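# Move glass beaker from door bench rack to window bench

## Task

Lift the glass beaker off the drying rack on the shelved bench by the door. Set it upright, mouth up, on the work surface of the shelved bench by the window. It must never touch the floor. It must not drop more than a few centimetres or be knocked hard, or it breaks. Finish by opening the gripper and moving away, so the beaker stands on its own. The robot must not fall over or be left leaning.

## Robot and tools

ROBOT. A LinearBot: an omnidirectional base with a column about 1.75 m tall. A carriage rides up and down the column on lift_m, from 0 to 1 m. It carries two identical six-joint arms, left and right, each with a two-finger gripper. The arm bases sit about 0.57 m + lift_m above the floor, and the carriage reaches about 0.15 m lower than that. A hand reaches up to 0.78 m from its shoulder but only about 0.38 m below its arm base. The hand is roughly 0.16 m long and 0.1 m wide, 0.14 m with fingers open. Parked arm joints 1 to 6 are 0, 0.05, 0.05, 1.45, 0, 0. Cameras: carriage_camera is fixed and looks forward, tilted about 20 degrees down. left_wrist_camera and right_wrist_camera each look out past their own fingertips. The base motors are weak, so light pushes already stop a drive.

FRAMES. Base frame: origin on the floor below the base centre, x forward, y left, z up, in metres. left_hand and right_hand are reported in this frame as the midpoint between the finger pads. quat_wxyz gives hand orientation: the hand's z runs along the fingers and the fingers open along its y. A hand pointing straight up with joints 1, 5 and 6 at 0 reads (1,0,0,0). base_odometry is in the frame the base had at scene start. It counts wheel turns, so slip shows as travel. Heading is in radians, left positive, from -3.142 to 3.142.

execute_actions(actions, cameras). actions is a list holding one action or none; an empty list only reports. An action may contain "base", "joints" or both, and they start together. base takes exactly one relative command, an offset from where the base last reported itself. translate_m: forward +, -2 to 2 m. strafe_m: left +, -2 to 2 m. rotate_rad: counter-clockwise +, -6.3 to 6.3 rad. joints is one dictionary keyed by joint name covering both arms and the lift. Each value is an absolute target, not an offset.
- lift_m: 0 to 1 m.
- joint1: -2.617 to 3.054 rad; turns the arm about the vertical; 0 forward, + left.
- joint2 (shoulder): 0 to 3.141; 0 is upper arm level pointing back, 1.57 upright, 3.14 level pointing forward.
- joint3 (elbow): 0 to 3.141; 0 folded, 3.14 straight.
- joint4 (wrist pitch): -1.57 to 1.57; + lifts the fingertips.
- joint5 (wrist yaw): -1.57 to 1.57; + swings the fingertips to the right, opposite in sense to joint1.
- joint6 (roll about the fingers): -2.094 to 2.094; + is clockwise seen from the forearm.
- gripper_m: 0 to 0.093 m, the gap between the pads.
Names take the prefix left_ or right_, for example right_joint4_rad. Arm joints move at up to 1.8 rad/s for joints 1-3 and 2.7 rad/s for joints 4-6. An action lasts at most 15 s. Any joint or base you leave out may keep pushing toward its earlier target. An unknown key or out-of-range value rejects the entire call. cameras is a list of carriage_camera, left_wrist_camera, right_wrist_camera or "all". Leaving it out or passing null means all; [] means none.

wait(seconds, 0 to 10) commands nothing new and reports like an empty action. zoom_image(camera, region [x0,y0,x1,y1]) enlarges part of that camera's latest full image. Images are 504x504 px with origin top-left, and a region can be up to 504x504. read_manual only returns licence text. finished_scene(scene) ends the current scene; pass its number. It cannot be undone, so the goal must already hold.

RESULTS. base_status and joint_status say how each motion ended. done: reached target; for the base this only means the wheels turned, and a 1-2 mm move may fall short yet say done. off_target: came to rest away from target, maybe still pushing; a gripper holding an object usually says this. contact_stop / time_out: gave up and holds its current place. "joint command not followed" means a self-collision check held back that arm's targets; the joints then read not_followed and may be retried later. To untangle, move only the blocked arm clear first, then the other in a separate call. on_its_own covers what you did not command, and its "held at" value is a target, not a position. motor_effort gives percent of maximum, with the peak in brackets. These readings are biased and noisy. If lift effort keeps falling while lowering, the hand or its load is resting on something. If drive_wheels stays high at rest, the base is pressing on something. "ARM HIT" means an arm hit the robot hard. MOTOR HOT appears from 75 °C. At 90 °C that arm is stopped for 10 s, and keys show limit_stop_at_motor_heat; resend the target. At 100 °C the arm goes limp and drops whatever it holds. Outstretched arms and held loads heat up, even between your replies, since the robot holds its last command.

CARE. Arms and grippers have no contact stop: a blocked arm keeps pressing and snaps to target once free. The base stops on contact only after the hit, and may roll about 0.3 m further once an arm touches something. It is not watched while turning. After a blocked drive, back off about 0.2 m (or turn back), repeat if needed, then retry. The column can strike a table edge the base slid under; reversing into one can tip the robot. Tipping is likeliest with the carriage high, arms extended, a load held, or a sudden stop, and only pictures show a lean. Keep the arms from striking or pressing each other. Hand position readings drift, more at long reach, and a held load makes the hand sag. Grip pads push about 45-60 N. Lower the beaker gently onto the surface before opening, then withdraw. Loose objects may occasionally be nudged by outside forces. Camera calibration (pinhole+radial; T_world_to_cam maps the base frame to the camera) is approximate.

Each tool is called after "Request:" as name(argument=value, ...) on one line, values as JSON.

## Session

Request:
execute_actions(actions=[], cameras=["carriage_camera"])

Scene clock: 0.00 s.
base_odometry: x=+0.000 y=+0.000 heading=+0.000 (m, m, rad; odometry frame)
base_status: not commanded
joint_positions: lift_m=+0.302 left_joint1_rad=+0.001 left_joint2_rad=+0.040 left_joint3_rad=+0.068 left_joint4_rad=+1.420 left_joint5_rad=+0.043 left_joint6_rad=+0.019 left_gripper_m=+0.095 right_joint1_rad=+0.000 right_joint2_rad=+0.027 right_joint3_rad=+0.058 right_joint4_rad=+1.464 right_joint5_rad=+0.037 right_joint6_rad=-0.014 right_gripper_m=+0.095
joint_status: not commanded
motor_effort: lift_m=+22 drive_wheels=+2 (%)
left_hand: x=+0.2966 y=+0.3209 z=+1.2795 quat_wxyz=(+0.998, +0.022, +0.061, +0.009) (m; base frame)
right_hand: x=+0.2848 y=-0.3346 z=+1.2779 quat_wxyz=(+0.999, +0.018, +0.038, -0.008) (m; base frame)
pictures: carriage_camera
camera_calibration (this result's frames):
carriage_camera: T_world_to_cam=[[0.0275995, -0.997061, -0.0714668, 0.0767926], [-0.399013, 0.0545628, -0.91532, 1.22696], [0.91653, 0.0537785, -0.396335, 0.344469], [0, 0, 0, 1]] pos_world=[0.171739, -0.00890465, 1.26508]
Images, in order (width x height): carriage_camera 504x504.

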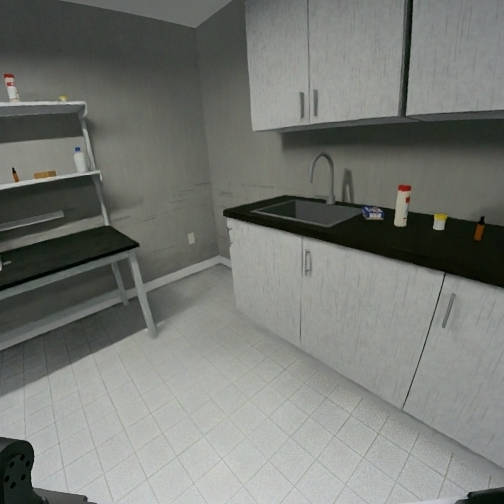

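Request:
execute_actions(actions=[{"base":{"rotate_rad":1.0}}], cameras=["carriage_camera"])

Scene clock: 3.70 s.
base_odometry: x=+0.000 y=+0.000 heading=+0.998 (m, m, rad; odometry frame)
base_status: done
joint_positions: lift_m=+0.302 left_joint1_rad=+0.001 left_joint2_rad=+0.040 left_joint3_rad=+0.068 left_joint4_rad=+1.420 left_joint5_rad=+0.043 left_joint6_rad=+0.019 left_gripper_m=+0.095 right_joint1_rad=+0.000 right_joint2_rad=+0.027 right_joint3_rad=+0.058 right_joint4_rad=+1.464 right_joint5_rad=+0.037 right_joint6_rad=-0.014 right_gripper_m=+0.095
joint_status: not commanded
motor_effort: lift_m=+22(22) drive_wheels=+20(34) (%)
left_hand: x=+0.2966 y=+0.3209 z=+1.2795 quat_wxyz=(+0.998, +0.022, +0.061, +0.009) (m; base frame)
right_hand: x=+0.2848 y=-0.3346 z=+1.2779 quat_wxyz=(+0.999, +0.018, +0.038, -0.008) (m; base frame)
pictures: carriage_camera
camera_calibration (this result's frames):
carriage_camera: T_world_to_cam=[[0.0275995, -0.997061, -0.0714668, 0.0767926], [-0.399013, 0.0545628, -0.91532, 1.22696], [0.91653, 0.0537785, -0.396335, 0.344469], [0, 0, 0, 1]] pos_world=[0.171739, -0.00890465, 1.26508]
Images, in order (width x height): carriage_camera 504x504.

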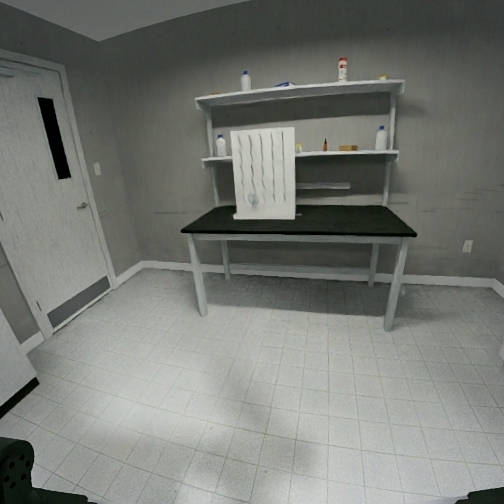

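Request:
execute_actions(actions=[{"base":{"rotate_rad":-0.15},"joints":{"lift_m":0.005,"right_joint2_rad":2.6,"right_joint3_rad":2.4,"right_joint4_rad":0.55}}], cameras=[])

Request:
execute_actions(actions=[{"base":{"strafe_m":0.62}}], cameras=[])

Request:
execute_actions(actions=[{"base":{"translate_m":0.8}}], cameras=["carriage_camera","right_wrist_camera"])

Scene clock: 12.00 s.
base_odometry: x=+0.000 y=+0.000 heading=+0.850 (m, m, rad; odometry frame)
base_status: done
joint_positions: lift_m=+0.005 left_joint1_rad=+0.001 left_joint2_rad=+0.040 left_joint3_rad=+0.068 left_joint4_rad=+1.421 left_joint5_rad=+0.043 left_joint6_rad=+0.019 left_gripper_m=+0.095 right_joint1_rad=+0.000 right_joint2_rad=+2.614 right_joint3_rad=+2.377 right_joint4_rad=+0.534 right_joint5_rad=+0.037 right_joint6_rad=-0.014 right_gripper_m=+0.095
joint_status: all done
motor_effort: lift_m=+21(21) drive_wheels=-19(23) (%)
left_hand: x=+0.2964 y=+0.3208 z=+0.9827 quat_wxyz=(+0.998, +0.022, +0.061, +0.009) (m; base frame)
right_hand: x=+1.0024 y=-0.3348 z=+0.8667 quat_wxyz=(+0.803, +0.011, +0.595, -0.017) (m; base frame)
pictures: none
No camera images: the call's "cameras" was empty. Leave "cameras" out to get every camera's image.

Scene clock: 15.53 s.
base_odometry: x=-0.467 y=+0.408 heading=+0.851 (m, m, rad; odometry frame)
base_status: done
joint_positions: lift_m=+0.005 left_joint1_rad=+0.001 left_joint2_rad=+0.040 left_joint3_rad=+0.068 left_joint4_rad=+1.421 left_joint5_rad=+0.043 left_joint6_rad=+0.019 left_gripper_m=+0.095 right_joint1_rad=+0.001 right_joint2_rad=+2.614 right_joint3_rad=+2.377 right_joint4_rad=+0.535 right_joint5_rad=+0.037 right_joint6_rad=-0.014 right_gripper_m=+0.095
joint_status: not commanded
motor_effort: lift_m=+21(21) drive_wheels=-12(46) (%)
left_hand: x=+0.2964 y=+0.3208 z=+0.9827 quat_wxyz=(+0.998, +0.022, +0.061, +0.009) (m; base frame)
right_hand: x=+1.0023 y=-0.3343 z=+0.8672 quat_wxyz=(+0.804, +0.011, +0.594, -0.016) (m; base frame)
pictures: none
No camera images: the call's "cameras" was empty. Leave "cameras" out to get every camera's image.

Scene clock: 19.47 s.
base_odometry: x=+0.059 y=+1.011 heading=+0.853 (m, m, rad; odometry frame)
base_status: done
joint_positions: lift_m=+0.005 left_joint1_rad=+0.001 left_joint2_rad=+0.040 left_joint3_rad=+0.068 left_joint4_rad=+1.423 left_joint5_rad=+0.043 left_joint6_rad=+0.019 left_gripper_m=+0.095 right_joint1_rad=-0.001 right_joint2_rad=+2.614 right_joint3_rad=+2.377 right_joint4_rad=+0.538 right_joint5_rad=+0.037 right_joint6_rad=-0.014 right_gripper_m=+0.095
joint_status: not commanded
motor_effort: lift_m=+21(21) drive_wheels=-9(41) (%)
left_hand: x=+0.2960 y=+0.3208 z=+0.9828 quat_wxyz=(+0.998, +0.022, +0.060, +0.009) (m; base frame)
right_hand: x=+1.0021 y=-0.3351 z=+0.8677 quat_wxyz=(+0.805, +0.011, +0.593, -0.017) (m; base frame)
pictures: carriage_camera, right_wrist_camera
camera_calibration (this result's frames):
carriage_camera: T_world_to_cam=[[0.0275995, -0.997061, -0.0714668, 0.0555798], [-0.399013, 0.0545628, -0.91532, 0.955277], [0.91653, 0.0537785, -0.396335, 0.226829], [0, 0, 0, 1]] pos_world=[0.171739, -0.00890465, 0.968257]
right_wrist_camera: T_world_to_cam=[[-0.0776683, -0.996758, 0.0210262, -0.282931], [-0.256679, -0.000387121, -0.966497, 1.10974], [0.963371, -0.0804631, -0.255817, -0.647025], [0, 0, 0, 1]] pos_world=[0.886199, -0.333645, 0.912992]
Images, in order (width x height): carriage_camera 504x504, right_wrist_camera 504x504.

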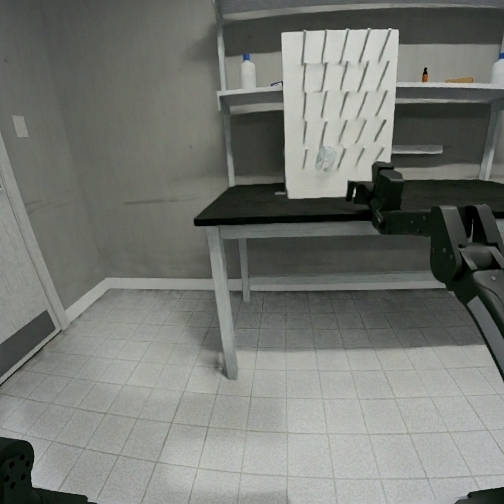

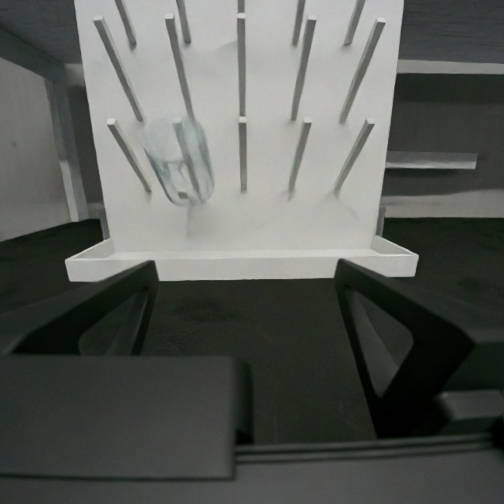

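Request:
execute_actions(actions=[{"base":{"strafe_m":0.065},"joints":{"lift_m":0.04,"right_joint5_rad":0}}], cameras=[])

Request:
execute_actions(actions=[{"base":{"translate_m":0.13}}], cameras=["right_wrist_camera"])

Scene clock: 25.53 s.
base_odometry: x=+0.011 y=+1.054 heading=+0.852 (m, m, rad; odometry frame)
base_status: done
joint_positions: lift_m=+0.040 left_joint1_rad=+0.001 left_joint2_rad=+0.040 left_joint3_rad=+0.068 left_joint4_rad=+1.422 left_joint5_rad=+0.043 left_joint6_rad=+0.019 left_gripper_m=+0.095 right_joint1_rad=+0.000 right_joint2_rad=+2.604 right_joint3_rad=+2.385 right_joint4_rad=+0.545 right_joint5_rad=+0.005 right_joint6_rad=-0.014 right_gripper_m=+0.095
joint_status: all done
motor_effort: lift_m=+23(28) drive_wheels=-5(37) (%)
left_hand: x=+0.2961 y=+0.3208 z=+1.0176 quat_wxyz=(+0.998, +0.022, +0.060, +0.009) (m; base frame)
right_hand: x=+0.9988 y=-0.3293 z=+0.9159 quat_wxyz=(+0.813, -0.002, +0.583, -0.007) (m; base frame)
pictures: none
No camera images: the call's "cameras" was empty. Leave "cameras" out to get every camera's image.

Scene clock: 27.27 s.
base_odometry: x=+0.096 y=+1.152 heading=+0.853 (m, m, rad; odometry frame)
base_status: done
joint_positions: lift_m=+0.040 left_joint1_rad=+0.001 left_joint2_rad=+0.040 left_joint3_rad=+0.068 left_joint4_rad=+1.422 left_joint5_rad=+0.043 left_joint6_rad=+0.019 left_gripper_m=+0.095 right_joint1_rad=+0.000 right_joint2_rad=+2.604 right_joint3_rad=+2.385 right_joint4_rad=+0.546 right_joint5_rad=+0.005 right_joint6_rad=-0.014 right_gripper_m=+0.095
joint_status: not commanded
motor_effort: lift_m=+23(22) drive_wheels=-9(36) (%)
left_hand: x=+0.2962 y=+0.3208 z=+1.0175 quat_wxyz=(+0.998, +0.022, +0.060, +0.009) (m; base frame)
right_hand: x=+0.9987 y=-0.3293 z=+0.9161 quat_wxyz=(+0.813, -0.002, +0.582, -0.007) (m; base frame)
pictures: right_wrist_camera
camera_calibration (this result's frames):
right_wrist_camera: T_world_to_cam=[[-0.0475679, -0.998441, 0.029194, -0.316543], [-0.229769, -0.0175059, -0.973088, 1.12917], [0.972082, -0.0529956, -0.228578, -0.655502], [0, 0, 0, 1]] pos_world=[0.881594, -0.331021, 0.958192]
Images, in order (width x height): right_wrist_camera 504x504.

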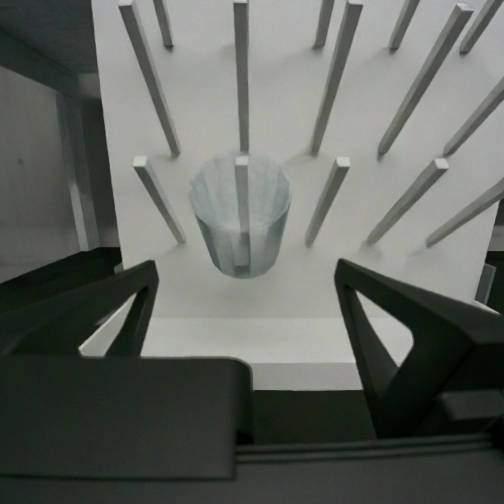

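Request:
execute_actions(actions=[{"base":{"translate_m":0.085},"joints":{"lift_m":0.07}}], cameras=["right_wrist_camera"])

Request:
execute_actions(actions=[{"joints":{"right_gripper_m":0.0}}], cameras=[])

Scene clock: 31.43 s.
base_odometry: x=+0.152 y=+1.217 heading=+0.854 (m, m, rad; odometry frame)
base_status: done
joint_positions: lift_m=+0.070 left_joint1_rad=+0.001 left_joint2_rad=+0.040 left_joint3_rad=+0.068 left_joint4_rad=+1.422 left_joint5_rad=+0.043 left_joint6_rad=+0.019 left_gripper_m=+0.095 right_joint1_rad=+0.000 right_joint2_rad=+2.599 right_joint3_rad=+2.385 right_joint4_rad=+0.548 right_joint5_rad=+0.005 right_joint6_rad=-0.014 right_gripper_m=+0.095
joint_status: all done
motor_effort: lift_m=+23(28) drive_wheels=-9(40) (%)
left_hand: x=+0.2961 y=+0.3208 z=+1.0476 quat_wxyz=(+0.998, +0.022, +0.060, +0.009) (m; base frame)
right_hand: x=+0.9974 y=-0.3292 z=+0.9502 quat_wxyz=(+0.815, -0.002, +0.579, -0.007) (m; base frame)
pictures: right_wrist_camera
camera_calibration (this result's frames):
right_wrist_camera: T_world_to_cam=[[-0.0474185, -0.998455, 0.0289754, -0.317478], [-0.222704, -0.0177101, -0.974725, 1.15647], [0.973732, -0.052673, -0.22152, -0.654711], [0, 0, 0, 1]] pos_world=[0.880009, -0.330992, 0.99141]
Images, in order (width x height): right_wrist_camera 504x504.

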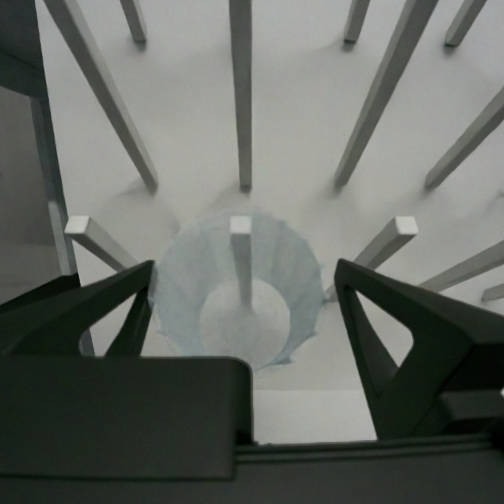

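Scene clock: 32.17 s.
base_odometry: x=+0.152 y=+1.217 heading=+0.854 (m, m, rad; odometry frame)
base_status: not commanded
joint_positions: lift_m=+0.070 left_joint1_rad=+0.001 left_joint2_rad=+0.040 left_joint3_rad=+0.068 left_joint4_rad=+1.422 left_joint5_rad=+0.043 left_joint6_rad=+0.019 left_gripper_m=+0.095 right_joint1_rad=+0.000 right_joint2_rad=+2.599 right_joint3_rad=+2.385 right_joint4_rad=+0.548 right_joint5_rad=+0.002 right_joint6_rad=-0.014 right_gripper_m=+0.070
joint_status: right_gripper_m off_target (ended at +0.070, target +0.000)
motor_effort: lift_m=+22(23) drive_wheels=-9(9) (%)
left_hand: x=+0.2961 y=+0.3208 z=+1.0476 quat_wxyz=(+0.998, +0.022, +0.060, +0.009) (m; base frame)
right_hand: x=+0.9974 y=-0.3287 z=+0.9502 quat_wxyz=(+0.815, -0.003, +0.579, -0.006) (m; base frame)
pictures: none
No camera images: the call's "cameras" was empty. Leave "cameras" out to get every camera's image.

Request:
execute_actions(actions=[{"base":{"translate_m":-0.06},"joints":{"lift_m":0.125}}], cameras=[])

Request:
execute_actions(actions=[{"base":{"translate_m":-0.07},"joints":{"lift_m":0.2}}], cameras=[])

Request:
execute_actions(actions=[{"base":{"translate_m":-0.4},"joints":{"right_joint2_rad":2.0,"right_joint3_rad":2.0,"right_joint4_rad":0.35,"right_joint5_rad":-1.5}}], cameras=[])

Request:
execute_actions(actions=[{"base":{"rotate_rad":-3.14},"joints":{"right_joint6_rad":2.05,"right_joint4_rad":-1.1,"lift_m":0.3}}], cameras=["carriage_camera"])

Scene clock: 37.43 s.
base_odometry: x=+0.112 y=+1.171 heading=+0.853 (m, m, rad; odometry frame)
base_status: done
joint_positions: lift_m=+0.125 left_joint1_rad=+0.001 left_joint2_rad=+0.040 left_joint3_rad=+0.068 left_joint4_rad=+1.419 left_joint5_rad=+0.043 left_joint6_rad=+0.019 left_gripper_m=+0.095 right_joint1_rad=+0.001 right_joint2_rad=+2.610 right_joint3_rad=+2.385 right_joint4_rad=+0.557 right_joint5_rad=-0.002 right_joint6_rad=-0.014 right_gripper_m=+0.070
joint_status: all done
motor_effort: lift_m=+22(29) drive_wheels=+11(39) (%)
left_hand: x=+0.2968 y=+0.3208 z=+1.1025 quat_wxyz=(+0.998, +0.022, +0.062, +0.009) (m; base frame)
right_hand: x=+0.9992 y=-0.3274 z=+0.9991 quat_wxyz=(+0.814, -0.005, +0.580, -0.005) (m; base frame)
pictures: none
No camera images: the call's "cameras" was empty. Leave "cameras" out to get every camera's image.

Scene clock: 38.77 s.
base_odometry: x=+0.066 y=+1.119 heading=+0.853 (m, m, rad; odometry frame)
base_status: done
joint_positions: lift_m=+0.200 left_joint1_rad=+0.001 left_joint2_rad=+0.040 left_joint3_rad=+0.068 left_joint4_rad=+1.418 left_joint5_rad=+0.043 left_joint6_rad=+0.019 left_gripper_m=+0.095 right_joint1_rad=+0.000 right_joint2_rad=+2.611 right_joint3_rad=+2.385 right_joint4_rad=+0.522 right_joint5_rad=-0.003 right_joint6_rad=-0.014 right_gripper_m=+0.070
joint_status: all done
motor_effort: lift_m=+22(27) drive_wheels=-11(41) (%)
left_hand: x=+0.2970 y=+0.3209 z=+1.1774 quat_wxyz=(+0.998, +0.022, +0.062, +0.009) (m; base frame)
right_hand: x=+1.0021 y=-0.3275 z=+1.0652 quat_wxyz=(+0.804, -0.006, +0.595, -0.005) (m; base frame)
pictures: none
No camera images: the call's "cameras" was empty. Leave "cameras" out to get every camera's image.

Scene clock: 41.57 s.
base_odometry: x=-0.197 y=+0.818 heading=+0.853 (m, m, rad; odometry frame)
base_status: done
joint_positions: lift_m=+0.200 left_joint1_rad=+0.001 left_joint2_rad=+0.040 left_joint3_rad=+0.068 left_joint4_rad=+1.417 left_joint5_rad=+0.043 left_joint6_rad=+0.019 left_gripper_m=+0.095 right_joint1_rad=+0.000 right_joint2_rad=+2.002 right_joint3_rad=+2.016 right_joint4_rad=+0.342 right_joint5_rad=-1.501 right_joint6_rad=-0.014 right_gripper_m=+0.070
joint_status: all done
motor_effort: lift_m=+23(23) drive_wheels=-5(36) (%)
left_hand: x=+0.2973 y=+0.3209 z=+1.1774 quat_wxyz=(+0.998, +0.022, +0.063, +0.009) (m; base frame)
right_hand: x=+0.7220 y=-0.1567 z=+1.1895 quat_wxyz=(+0.603, -0.563, +0.413, +0.385) (m; base frame)
pictures: none
No camera images: the call's "cameras" was empty. Leave "cameras" out to get every camera's image.

Scene clock: 45.83 s.
base_odometry: x=-0.197 y=+0.818 heading=-2.286 (m, m, rad; odometry frame)
base_status: done
joint_positions: lift_m=+0.300 left_joint1_rad=+0.001 left_joint2_rad=+0.040 left_joint3_rad=+0.068 left_joint4_rad=+1.416 left_joint5_rad=+0.042 left_joint6_rad=+0.019 left_gripper_m=+0.095 right_joint1_rad=-0.009 right_joint2_rad=+2.006 right_joint3_rad=+2.007 right_joint4_rad=-1.093 right_joint5_rad=-1.486 right_joint6_rad=+2.042 right_gripper_m=+0.070
joint_status: all done
motor_effort: lift_m=+23(27) drive_wheels=+18(51) (%)
left_hand: x=+0.2977 y=+0.3210 z=+1.2774 quat_wxyz=(+0.998, +0.022, +0.063, +0.009) (m; base frame)
right_hand: x=+0.6856 y=-0.1609 z=+1.1773 quat_wxyz=(-0.467, +0.529, +0.508, +0.494) (m; base frame)
pictures: carriage_camera
camera_calibration (this result's frames):
carriage_camera: T_world_to_cam=[[0.0275995, -0.997061, -0.0714668, 0.0766465], [-0.399013, 0.0545628, -0.91532, 1.22509], [0.91653, 0.0537785, -0.396335, 0.343659], [0, 0, 0, 1]] pos_world=[0.171739, -0.00890465, 1.26303]
Images, in order (width x height): carriage_camera 504x504.

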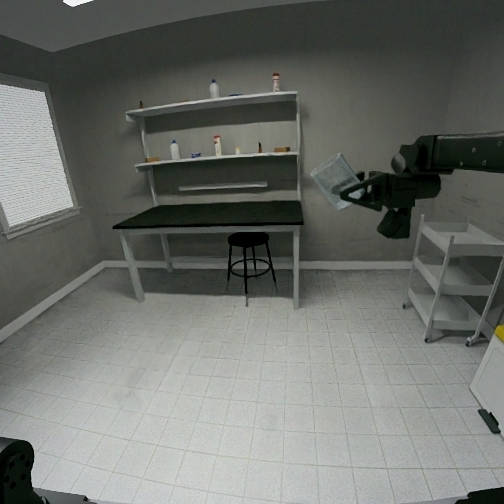

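Request:
execute_actions(actions=[{"base":{"strafe_m":0.75},"joints":{"right_joint1_rad":-1.45}}], cameras=[])

Request:
execute_actions(actions=[{"base":{"translate_m":1.1}}], cameras=["carriage_camera"])

Scene clock: 53.33 s.
base_odometry: x=+0.369 y=+0.325 heading=-2.287 (m, m, rad; odometry frame)
base_status: done
joint_positions: lift_m=+0.300 left_joint1_rad=+0.001 left_joint2_rad=+0.040 left_joint3_rad=+0.068 left_joint4_rad=+1.416 left_joint5_rad=+0.042 left_joint6_rad=+0.019 left_gripper_m=+0.095 right_joint1_rad=-1.456 right_joint2_rad=+2.006 right_joint3_rad=+2.007 right_joint4_rad=-1.096 right_joint5_rad=-1.485 right_joint6_rad=+2.042 right_gripper_m=+0.070
joint_status: all done
motor_effort: lift_m=+23(22) drive_wheels=-12(46) (%)
left_hand: x=+0.2976 y=+0.3210 z=+1.2774 quat_wxyz=(+0.998, +0.022, +0.063, +0.009) (m; base frame)
right_hand: x=+0.4848 y=-0.7228 z=+1.1771 quat_wxyz=(-0.023, +0.733, +0.030, +0.679) (m; base frame)
pictures: none
No camera images: the call's "cameras" was empty. Leave "cameras" out to get every camera's image.

Scene clock: 57.93 s.
base_odometry: x=-0.352 y=-0.506 heading=-2.286 (m, m, rad; odometry frame)
base_status: done
joint_positions: lift_m=+0.300 left_joint1_rad=+0.001 left_joint2_rad=+0.040 left_joint3_rad=+0.068 left_joint4_rad=+1.417 left_joint5_rad=+0.042 left_joint6_rad=+0.019 left_gripper_m=+0.095 right_joint1_rad=-1.456 right_joint2_rad=+2.006 right_joint3_rad=+2.007 right_joint4_rad=-1.097 right_joint5_rad=-1.485 right_joint6_rad=+2.042 right_gripper_m=+0.070
joint_status: not commanded
motor_effort: lift_m=+23(23) drive_wheels=-8(40) (%)
left_hand: x=+0.2973 y=+0.3210 z=+1.2774 quat_wxyz=(+0.998, +0.022, +0.063, +0.009) (m; base frame)
right_hand: x=+0.4847 y=-0.7228 z=+1.1771 quat_wxyz=(-0.024, +0.733, +0.030, +0.679) (m; base frame)
pictures: carriage_camera
camera_calibration (this result's frames):
carriage_camera: T_world_to_cam=[[0.0275995, -0.997061, -0.0714668, 0.0766465], [-0.399013, 0.0545628, -0.91532, 1.22509], [0.91653, 0.0537785, -0.396335, 0.343659], [0, 0, 0, 1]] pos_world=[0.171739, -0.00890465, 1.26303]
Images, in order (width x height): carriage_camera 504x504.

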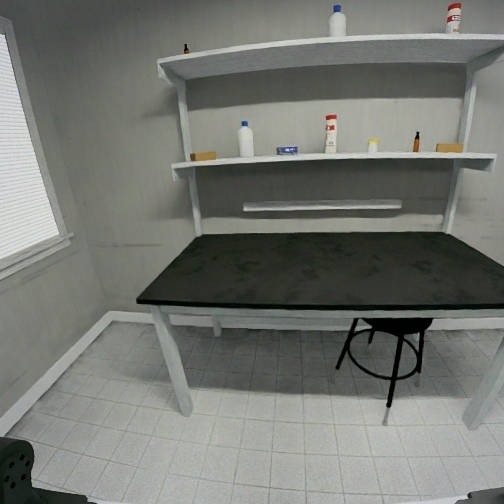

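Request:
execute_actions(actions=[{"base":{"translate_m":0.5},"joints":{"lift_m":0.1,"right_joint2_rad":2.5,"right_joint3_rad":2.5}}], cameras=["carriage_camera","right_wrist_camera"])

Scene clock: 64.30 s.
base_odometry: x=-0.680 y=-0.884 heading=-2.285 (m, m, rad; odometry frame)
base_status: done
joint_positions: lift_m=+0.100 left_joint1_rad=+0.001 left_joint2_rad=+0.040 left_joint3_rad=+0.068 left_joint4_rad=+1.420 left_joint5_rad=+0.042 left_joint6_rad=+0.019 left_gripper_m=+0.095 right_joint1_rad=-1.453 right_joint2_rad=+2.515 right_joint3_rad=+2.478 right_joint4_rad=-1.104 right_joint5_rad=-1.477 right_joint6_rad=+2.045 right_gripper_m=+0.070
joint_status: all done
motor_effort: lift_m=+22(23) drive_wheels=-9(42) (%)
left_hand: x=+0.2967 y=+0.3210 z=+1.0776 quat_wxyz=(+0.998, +0.022, +0.062, +0.009) (m; base frame)
right_hand: x=+0.4979 y=-0.8230 z=+0.8803 quat_wxyz=(-0.041, +0.737, +0.014, +0.675) (m; base frame)
pictures: carriage_camera, right_wrist_camera
camera_calibration (this result's frames):
carriage_camera: T_world_to_cam=[[0.0275995, -0.997061, -0.0714668, 0.0623622], [-0.399013, 0.0545628, -0.91532, 1.04214], [0.91653, 0.0537785, -0.396335, 0.264442], [0, 0, 0, 1]] pos_world=[0.171739, -0.00890465, 1.06316]
right_wrist_camera: T_world_to_cam=[[-0.107185, 0.994127, 0.0149407, 0.849847], [-0.452905, -0.0621982, 0.889386, -0.594596], [0.885092, 0.0885625, 0.456912, -0.646678], [0, 0, 0, 1]] pos_world=[0.394165, -0.824567, 0.811603]
Images, in order (width x height): carriage_camera 504x504, right_wrist_camera 504x504.

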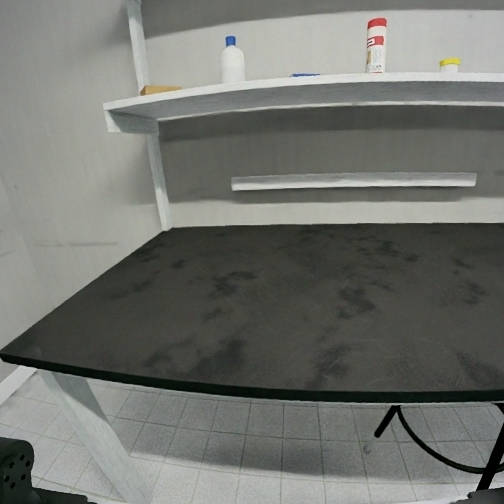

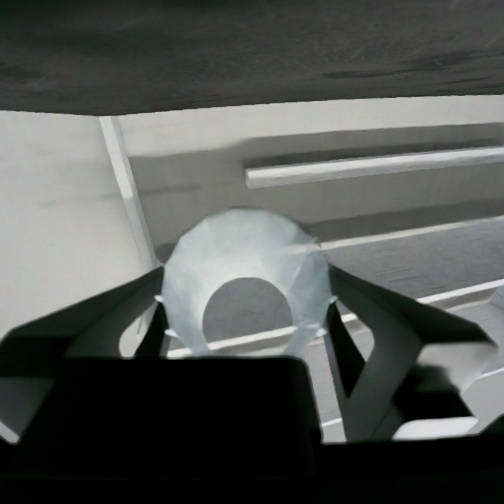

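Request:
execute_actions(actions=[{"base":{"translate_m":-0.04},"joints":{"lift_m":0.06}}], cameras=["right_wrist_camera"])

Scene clock: 68.47 s.
base_odometry: x=-0.653 y=-0.853 heading=-2.285 (m, m, rad; odometry frame)
base_status: done
joint_positions: lift_m=+0.060 left_joint1_rad=+0.001 left_joint2_rad=+0.040 left_joint3_rad=+0.068 left_joint4_rad=+1.418 left_joint5_rad=+0.042 left_joint6_rad=+0.019 left_gripper_m=+0.095 right_joint1_rad=-1.438 right_joint2_rad=+2.471 right_joint3_rad=+2.508 right_joint4_rad=-1.082 right_joint5_rad=-1.538 right_joint6_rad=+2.049 right_gripper_m=+0.070
joint_status: all done
motor_effort: lift_m=+21(21) drive_wheels=+3(38) (%)
left_hand: x=+0.2970 y=+0.3210 z=+1.0377 quat_wxyz=(+0.998, +0.022, +0.062, +0.009) (m; base frame)
right_hand: x=+0.5049 y=-0.8104 z=+0.8805 quat_wxyz=(-0.024, +0.715, +0.059, +0.697) (m; base frame)
pictures: right_wrist_camera
camera_calibration (this result's frames):
right_wrist_camera: T_world_to_cam=[[-0.148074, 0.986116, -0.0751612, 0.931547], [-0.508733, -0.010777, 0.860857, -0.495818], [0.848094, 0.165708, 0.503266, -0.613673], [0, 0, 0, 1]] pos_world=[0.406152, -0.822266, 0.805685]
Images, in order (width x height): right_wrist_camera 504x504.

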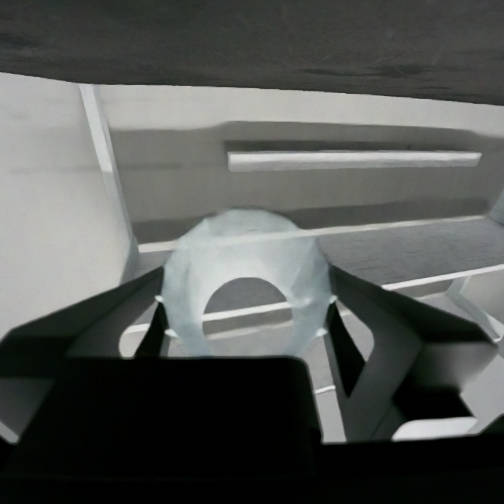

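Camera rests on the table. Lift, back off more.

Request:
execute_actions(actions=[{"joints":{"lift_m":0.11}}], cameras=[])

Request:
execute_actions(actions=[{"base":{"translate_m":-0.05}}], cameras=[])

Request:
execute_actions(actions=[{"joints":{"lift_m":0.07}}], cameras=["right_wrist_camera","carriage_camera"])

Scene clock: 73.00 s.
base_odometry: x=-0.653 y=-0.853 heading=-2.285 (m, m, rad; odometry frame)
base_status: not commanded
joint_positions: lift_m=+0.110 left_joint1_rad=+0.001 left_joint2_rad=+0.040 left_joint3_rad=+0.068 left_joint4_rad=+1.418 left_joint5_rad=+0.042 left_joint6_rad=+0.019 left_gripper_m=+0.095 right_joint1_rad=-1.442 right_joint2_rad=+2.506 right_joint3_rad=+2.508 right_joint4_rad=-1.095 right_joint5_rad=-1.491 right_joint6_rad=+2.049 right_gripper_m=+0.070
joint_status: all done
motor_effort: lift_m=+22(27) drive_wheels=+0(2) (%)
left_hand: x=+0.2970 y=+0.3210 z=+1.0874 quat_wxyz=(+0.998, +0.022, +0.062, +0.009) (m; base frame)
right_hand: x=+0.5035 y=-0.8196 z=+0.9052 quat_wxyz=(-0.032, +0.731, +0.034, +0.681) (m; base frame)
pictures: none
No camera images: the call's "cameras" was empty. Leave "cameras" out to get every camera's image.

Scene clock: 74.17 s.
base_odometry: x=-0.621 y=-0.816 heading=-2.286 (m, m, rad; odometry frame)
base_status: done
joint_positions: lift_m=+0.110 left_joint1_rad=+0.001 left_joint2_rad=+0.040 left_joint3_rad=+0.068 left_joint4_rad=+1.418 left_joint5_rad=+0.042 left_joint6_rad=+0.019 left_gripper_m=+0.095 right_joint1_rad=-1.449 right_joint2_rad=+2.506 right_joint3_rad=+2.508 right_joint4_rad=-1.096 right_joint5_rad=-1.490 right_joint6_rad=+2.049 right_gripper_m=+0.070
joint_status: not commanded
motor_effort: lift_m=+23(23) drive_wheels=+9(38) (%)
left_hand: x=+0.2970 y=+0.3210 z=+1.0874 quat_wxyz=(+0.998, +0.022, +0.062, +0.009) (m; base frame)
right_hand: x=+0.5001 y=-0.8213 z=+0.9050 quat_wxyz=(-0.029, +0.731, +0.031, +0.681) (m; base frame)
pictures: none
No camera images: the call's "cameras" was empty. Leave "cameras" out to get every camera's image.

Scene clock: 74.93 s.
base_odometry: x=-0.621 y=-0.816 heading=-2.286 (m, m, rad; odometry frame)
base_status: not commanded
joint_positions: lift_m=+0.070 left_joint1_rad=+0.001 left_joint2_rad=+0.040 left_joint3_rad=+0.068 left_joint4_rad=+1.419 left_joint5_rad=+0.043 left_joint6_rad=+0.019 left_gripper_m=+0.095 right_joint1_rad=-1.456 right_joint2_rad=+2.502 right_joint3_rad=+2.508 right_joint4_rad=-1.098 right_joint5_rad=-1.492 right_joint6_rad=+2.050 right_gripper_m=+0.070
joint_status: all done
motor_effort: lift_m=+22(24) drive_wheels=+9(10) (%)
left_hand: x=+0.2968 y=+0.3209 z=+1.0476 quat_wxyz=(+0.998, +0.022, +0.062, +0.009) (m; base frame)
right_hand: x=+0.4966 y=-0.8219 z=+0.8676 quat_wxyz=(-0.027, +0.731, +0.029, +0.681) (m; base frame)
pictures: carriage_camera, right_wrist_camera
camera_calibration (this result's frames):
carriage_camera: T_world_to_cam=[[0.0275995, -0.997061, -0.0714668, 0.0602178], [-0.399013, 0.0545628, -0.91532, 1.01468], [0.91653, 0.0537785, -0.396335, 0.25255], [0, 0, 0, 1]] pos_world=[0.171739, -0.00890465, 1.03315]
right_wrist_camera: T_world_to_cam=[[-0.110469, 0.993494, -0.0276986, 0.886951], [-0.469113, -0.0275518, 0.882708, -0.541541], [0.876202, 0.110505, 0.469105, -0.627974], [0, 0, 0, 1]] pos_world=[0.394168, -0.826706, 0.797176]
Images, in order (width x height): carriage_camera 504x504, right_wrist_camera 504x504.

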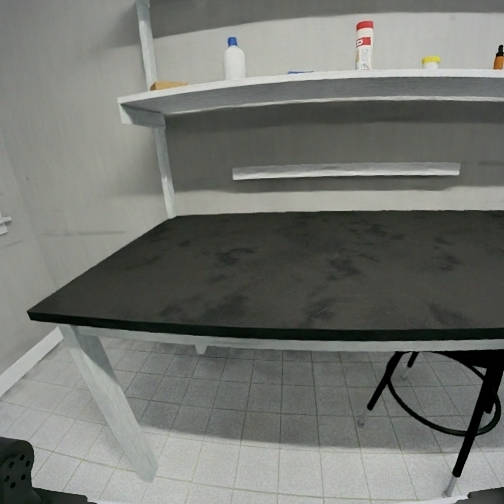

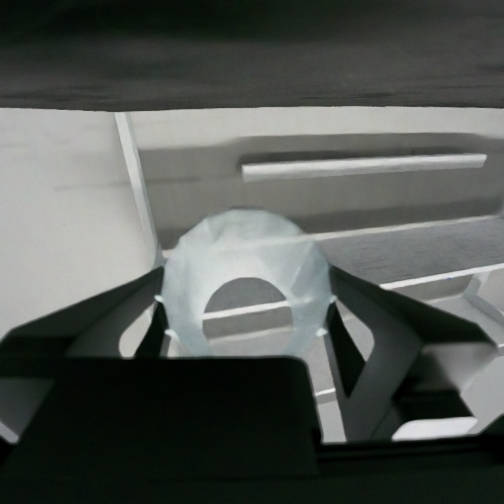

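Request:
execute_actions(actions=[{"joints":{"lift_m":0.03}}], cameras=["right_wrist_camera"])

Scene clock: 77.33 s.
base_odometry: x=-0.621 y=-0.816 heading=-2.286 (m, m, rad; odometry frame)
base_status: not commanded
joint_positions: lift_m=+0.030 left_joint1_rad=+0.001 left_joint2_rad=+0.040 left_joint3_rad=+0.068 left_joint4_rad=+1.420 left_joint5_rad=+0.043 left_joint6_rad=+0.019 left_gripper_m=+0.095 right_joint1_rad=-1.459 right_joint2_rad=+2.511 right_joint3_rad=+2.508 right_joint4_rad=-1.096 right_joint5_rad=-1.489 right_joint6_rad=+2.050 right_gripper_m=+0.070
joint_status: all done
motor_effort: lift_m=+21(22) drive_wheels=+9(10) (%)
left_hand: x=+0.2967 y=+0.3209 z=+1.0077 quat_wxyz=(+0.998, +0.022, +0.062, +0.009) (m; base frame)
right_hand: x=+0.4953 y=-0.8242 z=+0.8231 quat_wxyz=(-0.027, +0.732, +0.025, +0.680) (m; base frame)
pictures: right_wrist_camera
camera_calibration (this result's frames):
right_wrist_camera: T_world_to_cam=[[-0.106489, 0.994087, -0.0212245, 0.880981], [-0.466785, -0.0311328, 0.883823, -0.507935], [0.877936, 0.104025, 0.46734, -0.610376], [0, 0, 0, 1]] pos_world=[0.39259, -0.828091, 0.752876]
Images, in order (width x height): right_wrist_camera 504x504.

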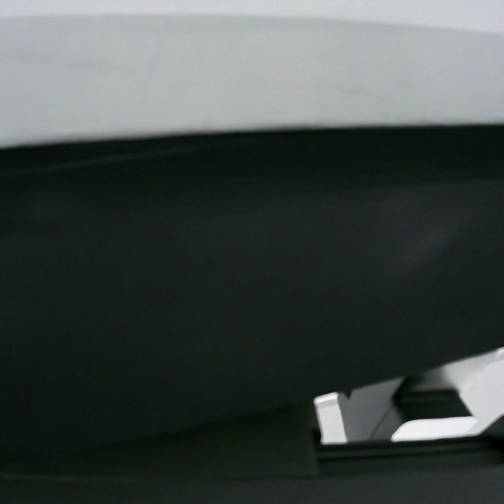

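Request:
execute_actions(actions=[{"joints":{"lift_m":0.005,"right_gripper_m":0.074}}], cameras=[])

Request:
execute_actions(actions=[{"joints":{"right_gripper_m":0.093}}], cameras=[])

Request:
execute_actions(actions=[{"base":{"translate_m":-0.3}}], cameras=[])

Request:
execute_actions(actions=[{"base":{"rotate_rad":-0.7}}], cameras=["carriage_camera"])

Scene clock: 82.93 s.
base_odometry: x=-0.621 y=-0.816 heading=-2.286 (m, m, rad; odometry frame)
base_status: not commanded
joint_positions: lift_m=+0.005 left_joint1_rad=+0.001 left_joint2_rad=+0.040 left_joint3_rad=+0.068 left_joint4_rad=+1.420 left_joint5_rad=+0.043 left_joint6_rad=+0.019 left_gripper_m=+0.095 right_joint1_rad=-1.459 right_joint2_rad=+2.498 right_joint3_rad=+2.508 right_joint4_rad=-1.089 right_joint5_rad=-1.531 right_joint6_rad=+2.048 right_gripper_m=+0.074
joint_status: all done
motor_effort: lift_m=+21(22) drive_wheels=+9(8) (%)
left_hand: x=+0.2967 y=+0.3209 z=+0.9827 quat_wxyz=(+0.998, +0.022, +0.062, +0.009) (m; base frame)
right_hand: x=+0.4952 y=-0.8196 z=+0.8108 quat_wxyz=(-0.027, +0.718, +0.039, +0.694) (m; base frame)
pictures: none
No camera images: the call's "cameras" was empty. Leave "cameras" out to get every camera's image.

Scene clock: 83.40 s.
base_odometry: x=-0.621 y=-0.816 heading=-2.286 (m, m, rad; odometry frame)
base_status: not commanded
joint_positions: lift_m=+0.005 left_joint1_rad=+0.001 left_joint2_rad=+0.040 left_joint3_rad=+0.068 left_joint4_rad=+1.420 left_joint5_rad=+0.043 left_joint6_rad=+0.019 left_gripper_m=+0.095 right_joint1_rad=-1.459 right_joint2_rad=+2.498 right_joint3_rad=+2.508 right_joint4_rad=-1.089 right_joint5_rad=-1.531 right_joint6_rad=+2.048 right_gripper_m=+0.093
joint_status: all done
motor_effort: lift_m=+21(20) drive_wheels=+8(9) (%)
left_hand: x=+0.2967 y=+0.3209 z=+0.9827 quat_wxyz=(+0.998, +0.022, +0.062, +0.009) (m; base frame)
right_hand: x=+0.4952 y=-0.8196 z=+0.8108 quat_wxyz=(-0.027, +0.718, +0.039, +0.694) (m; base frame)
pictures: none
No camera images: the call's "cameras" was empty. Leave "cameras" out to get every camera's image.

Scene clock: 85.97 s.
base_odometry: x=-0.424 y=-0.589 heading=-2.286 (m, m, rad; odometry frame)
base_status: done
joint_positions: lift_m=+0.005 left_joint1_rad=+0.001 left_joint2_rad=+0.040 left_joint3_rad=+0.068 left_joint4_rad=+1.419 left_joint5_rad=+0.043 left_joint6_rad=+0.019 left_gripper_m=+0.095 right_joint1_rad=-1.449 right_joint2_rad=+2.498 right_joint3_rad=+2.508 right_joint4_rad=-1.088 right_joint5_rad=-1.506 right_joint6_rad=+2.044 right_gripper_m=+0.093
joint_status: not commanded
motor_effort: lift_m=+21(21) drive_wheels=-4(33) (%)
left_hand: x=+0.2969 y=+0.3209 z=+0.9827 quat_wxyz=(+0.998, +0.022, +0.062, +0.009) (m; base frame)
right_hand: x=+0.4999 y=-0.8194 z=+0.8070 quat_wxyz=(-0.025, +0.726, +0.040, +0.686) (m; base frame)
pictures: none
No camera images: the call's "cameras" was empty. Leave "cameras" out to get every camera's image.

Scene clock: 88.13 s.
base_odometry: x=-0.424 y=-0.589 heading=-2.984 (m, m, rad; odometry frame)
base_status: done
joint_positions: lift_m=+0.005 left_joint1_rad=+0.001 left_joint2_rad=+0.040 left_joint3_rad=+0.068 left_joint4_rad=+1.419 left_joint5_rad=+0.043 left_joint6_rad=+0.019 left_gripper_m=+0.095 right_joint1_rad=-1.455 right_joint2_rad=+2.498 right_joint3_rad=+2.508 right_joint4_rad=-1.092 right_joint5_rad=-1.504 right_joint6_rad=+2.044 right_gripper_m=+0.093
joint_status: not commanded
motor_effort: lift_m=+21(21) drive_wheels=+18(37) (%)
left_hand: x=+0.2969 y=+0.3209 z=+0.9827 quat_wxyz=(+0.998, +0.022, +0.062, +0.009) (m; base frame)
right_hand: x=+0.4969 y=-0.8208 z=+0.8066 quat_wxyz=(-0.024, +0.727, +0.036, +0.686) (m; base frame)
pictures: carriage_camera
camera_calibration (this result's frames):
carriage_camera: T_world_to_cam=[[0.0275995, -0.997061, -0.0714668, 0.0555821], [-0.399013, 0.0545628, -0.91532, 0.955307], [0.91653, 0.0537785, -0.396335, 0.226842], [0, 0, 0, 1]] pos_world=[0.171739, -0.00890465, 0.968289]
Images, in order (width x height): carriage_camera 504x504.

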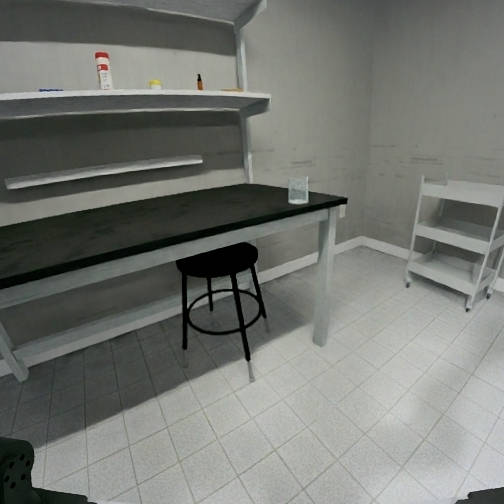

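Request:
finished_scene(scene=2)

The scene is finished: the task was done.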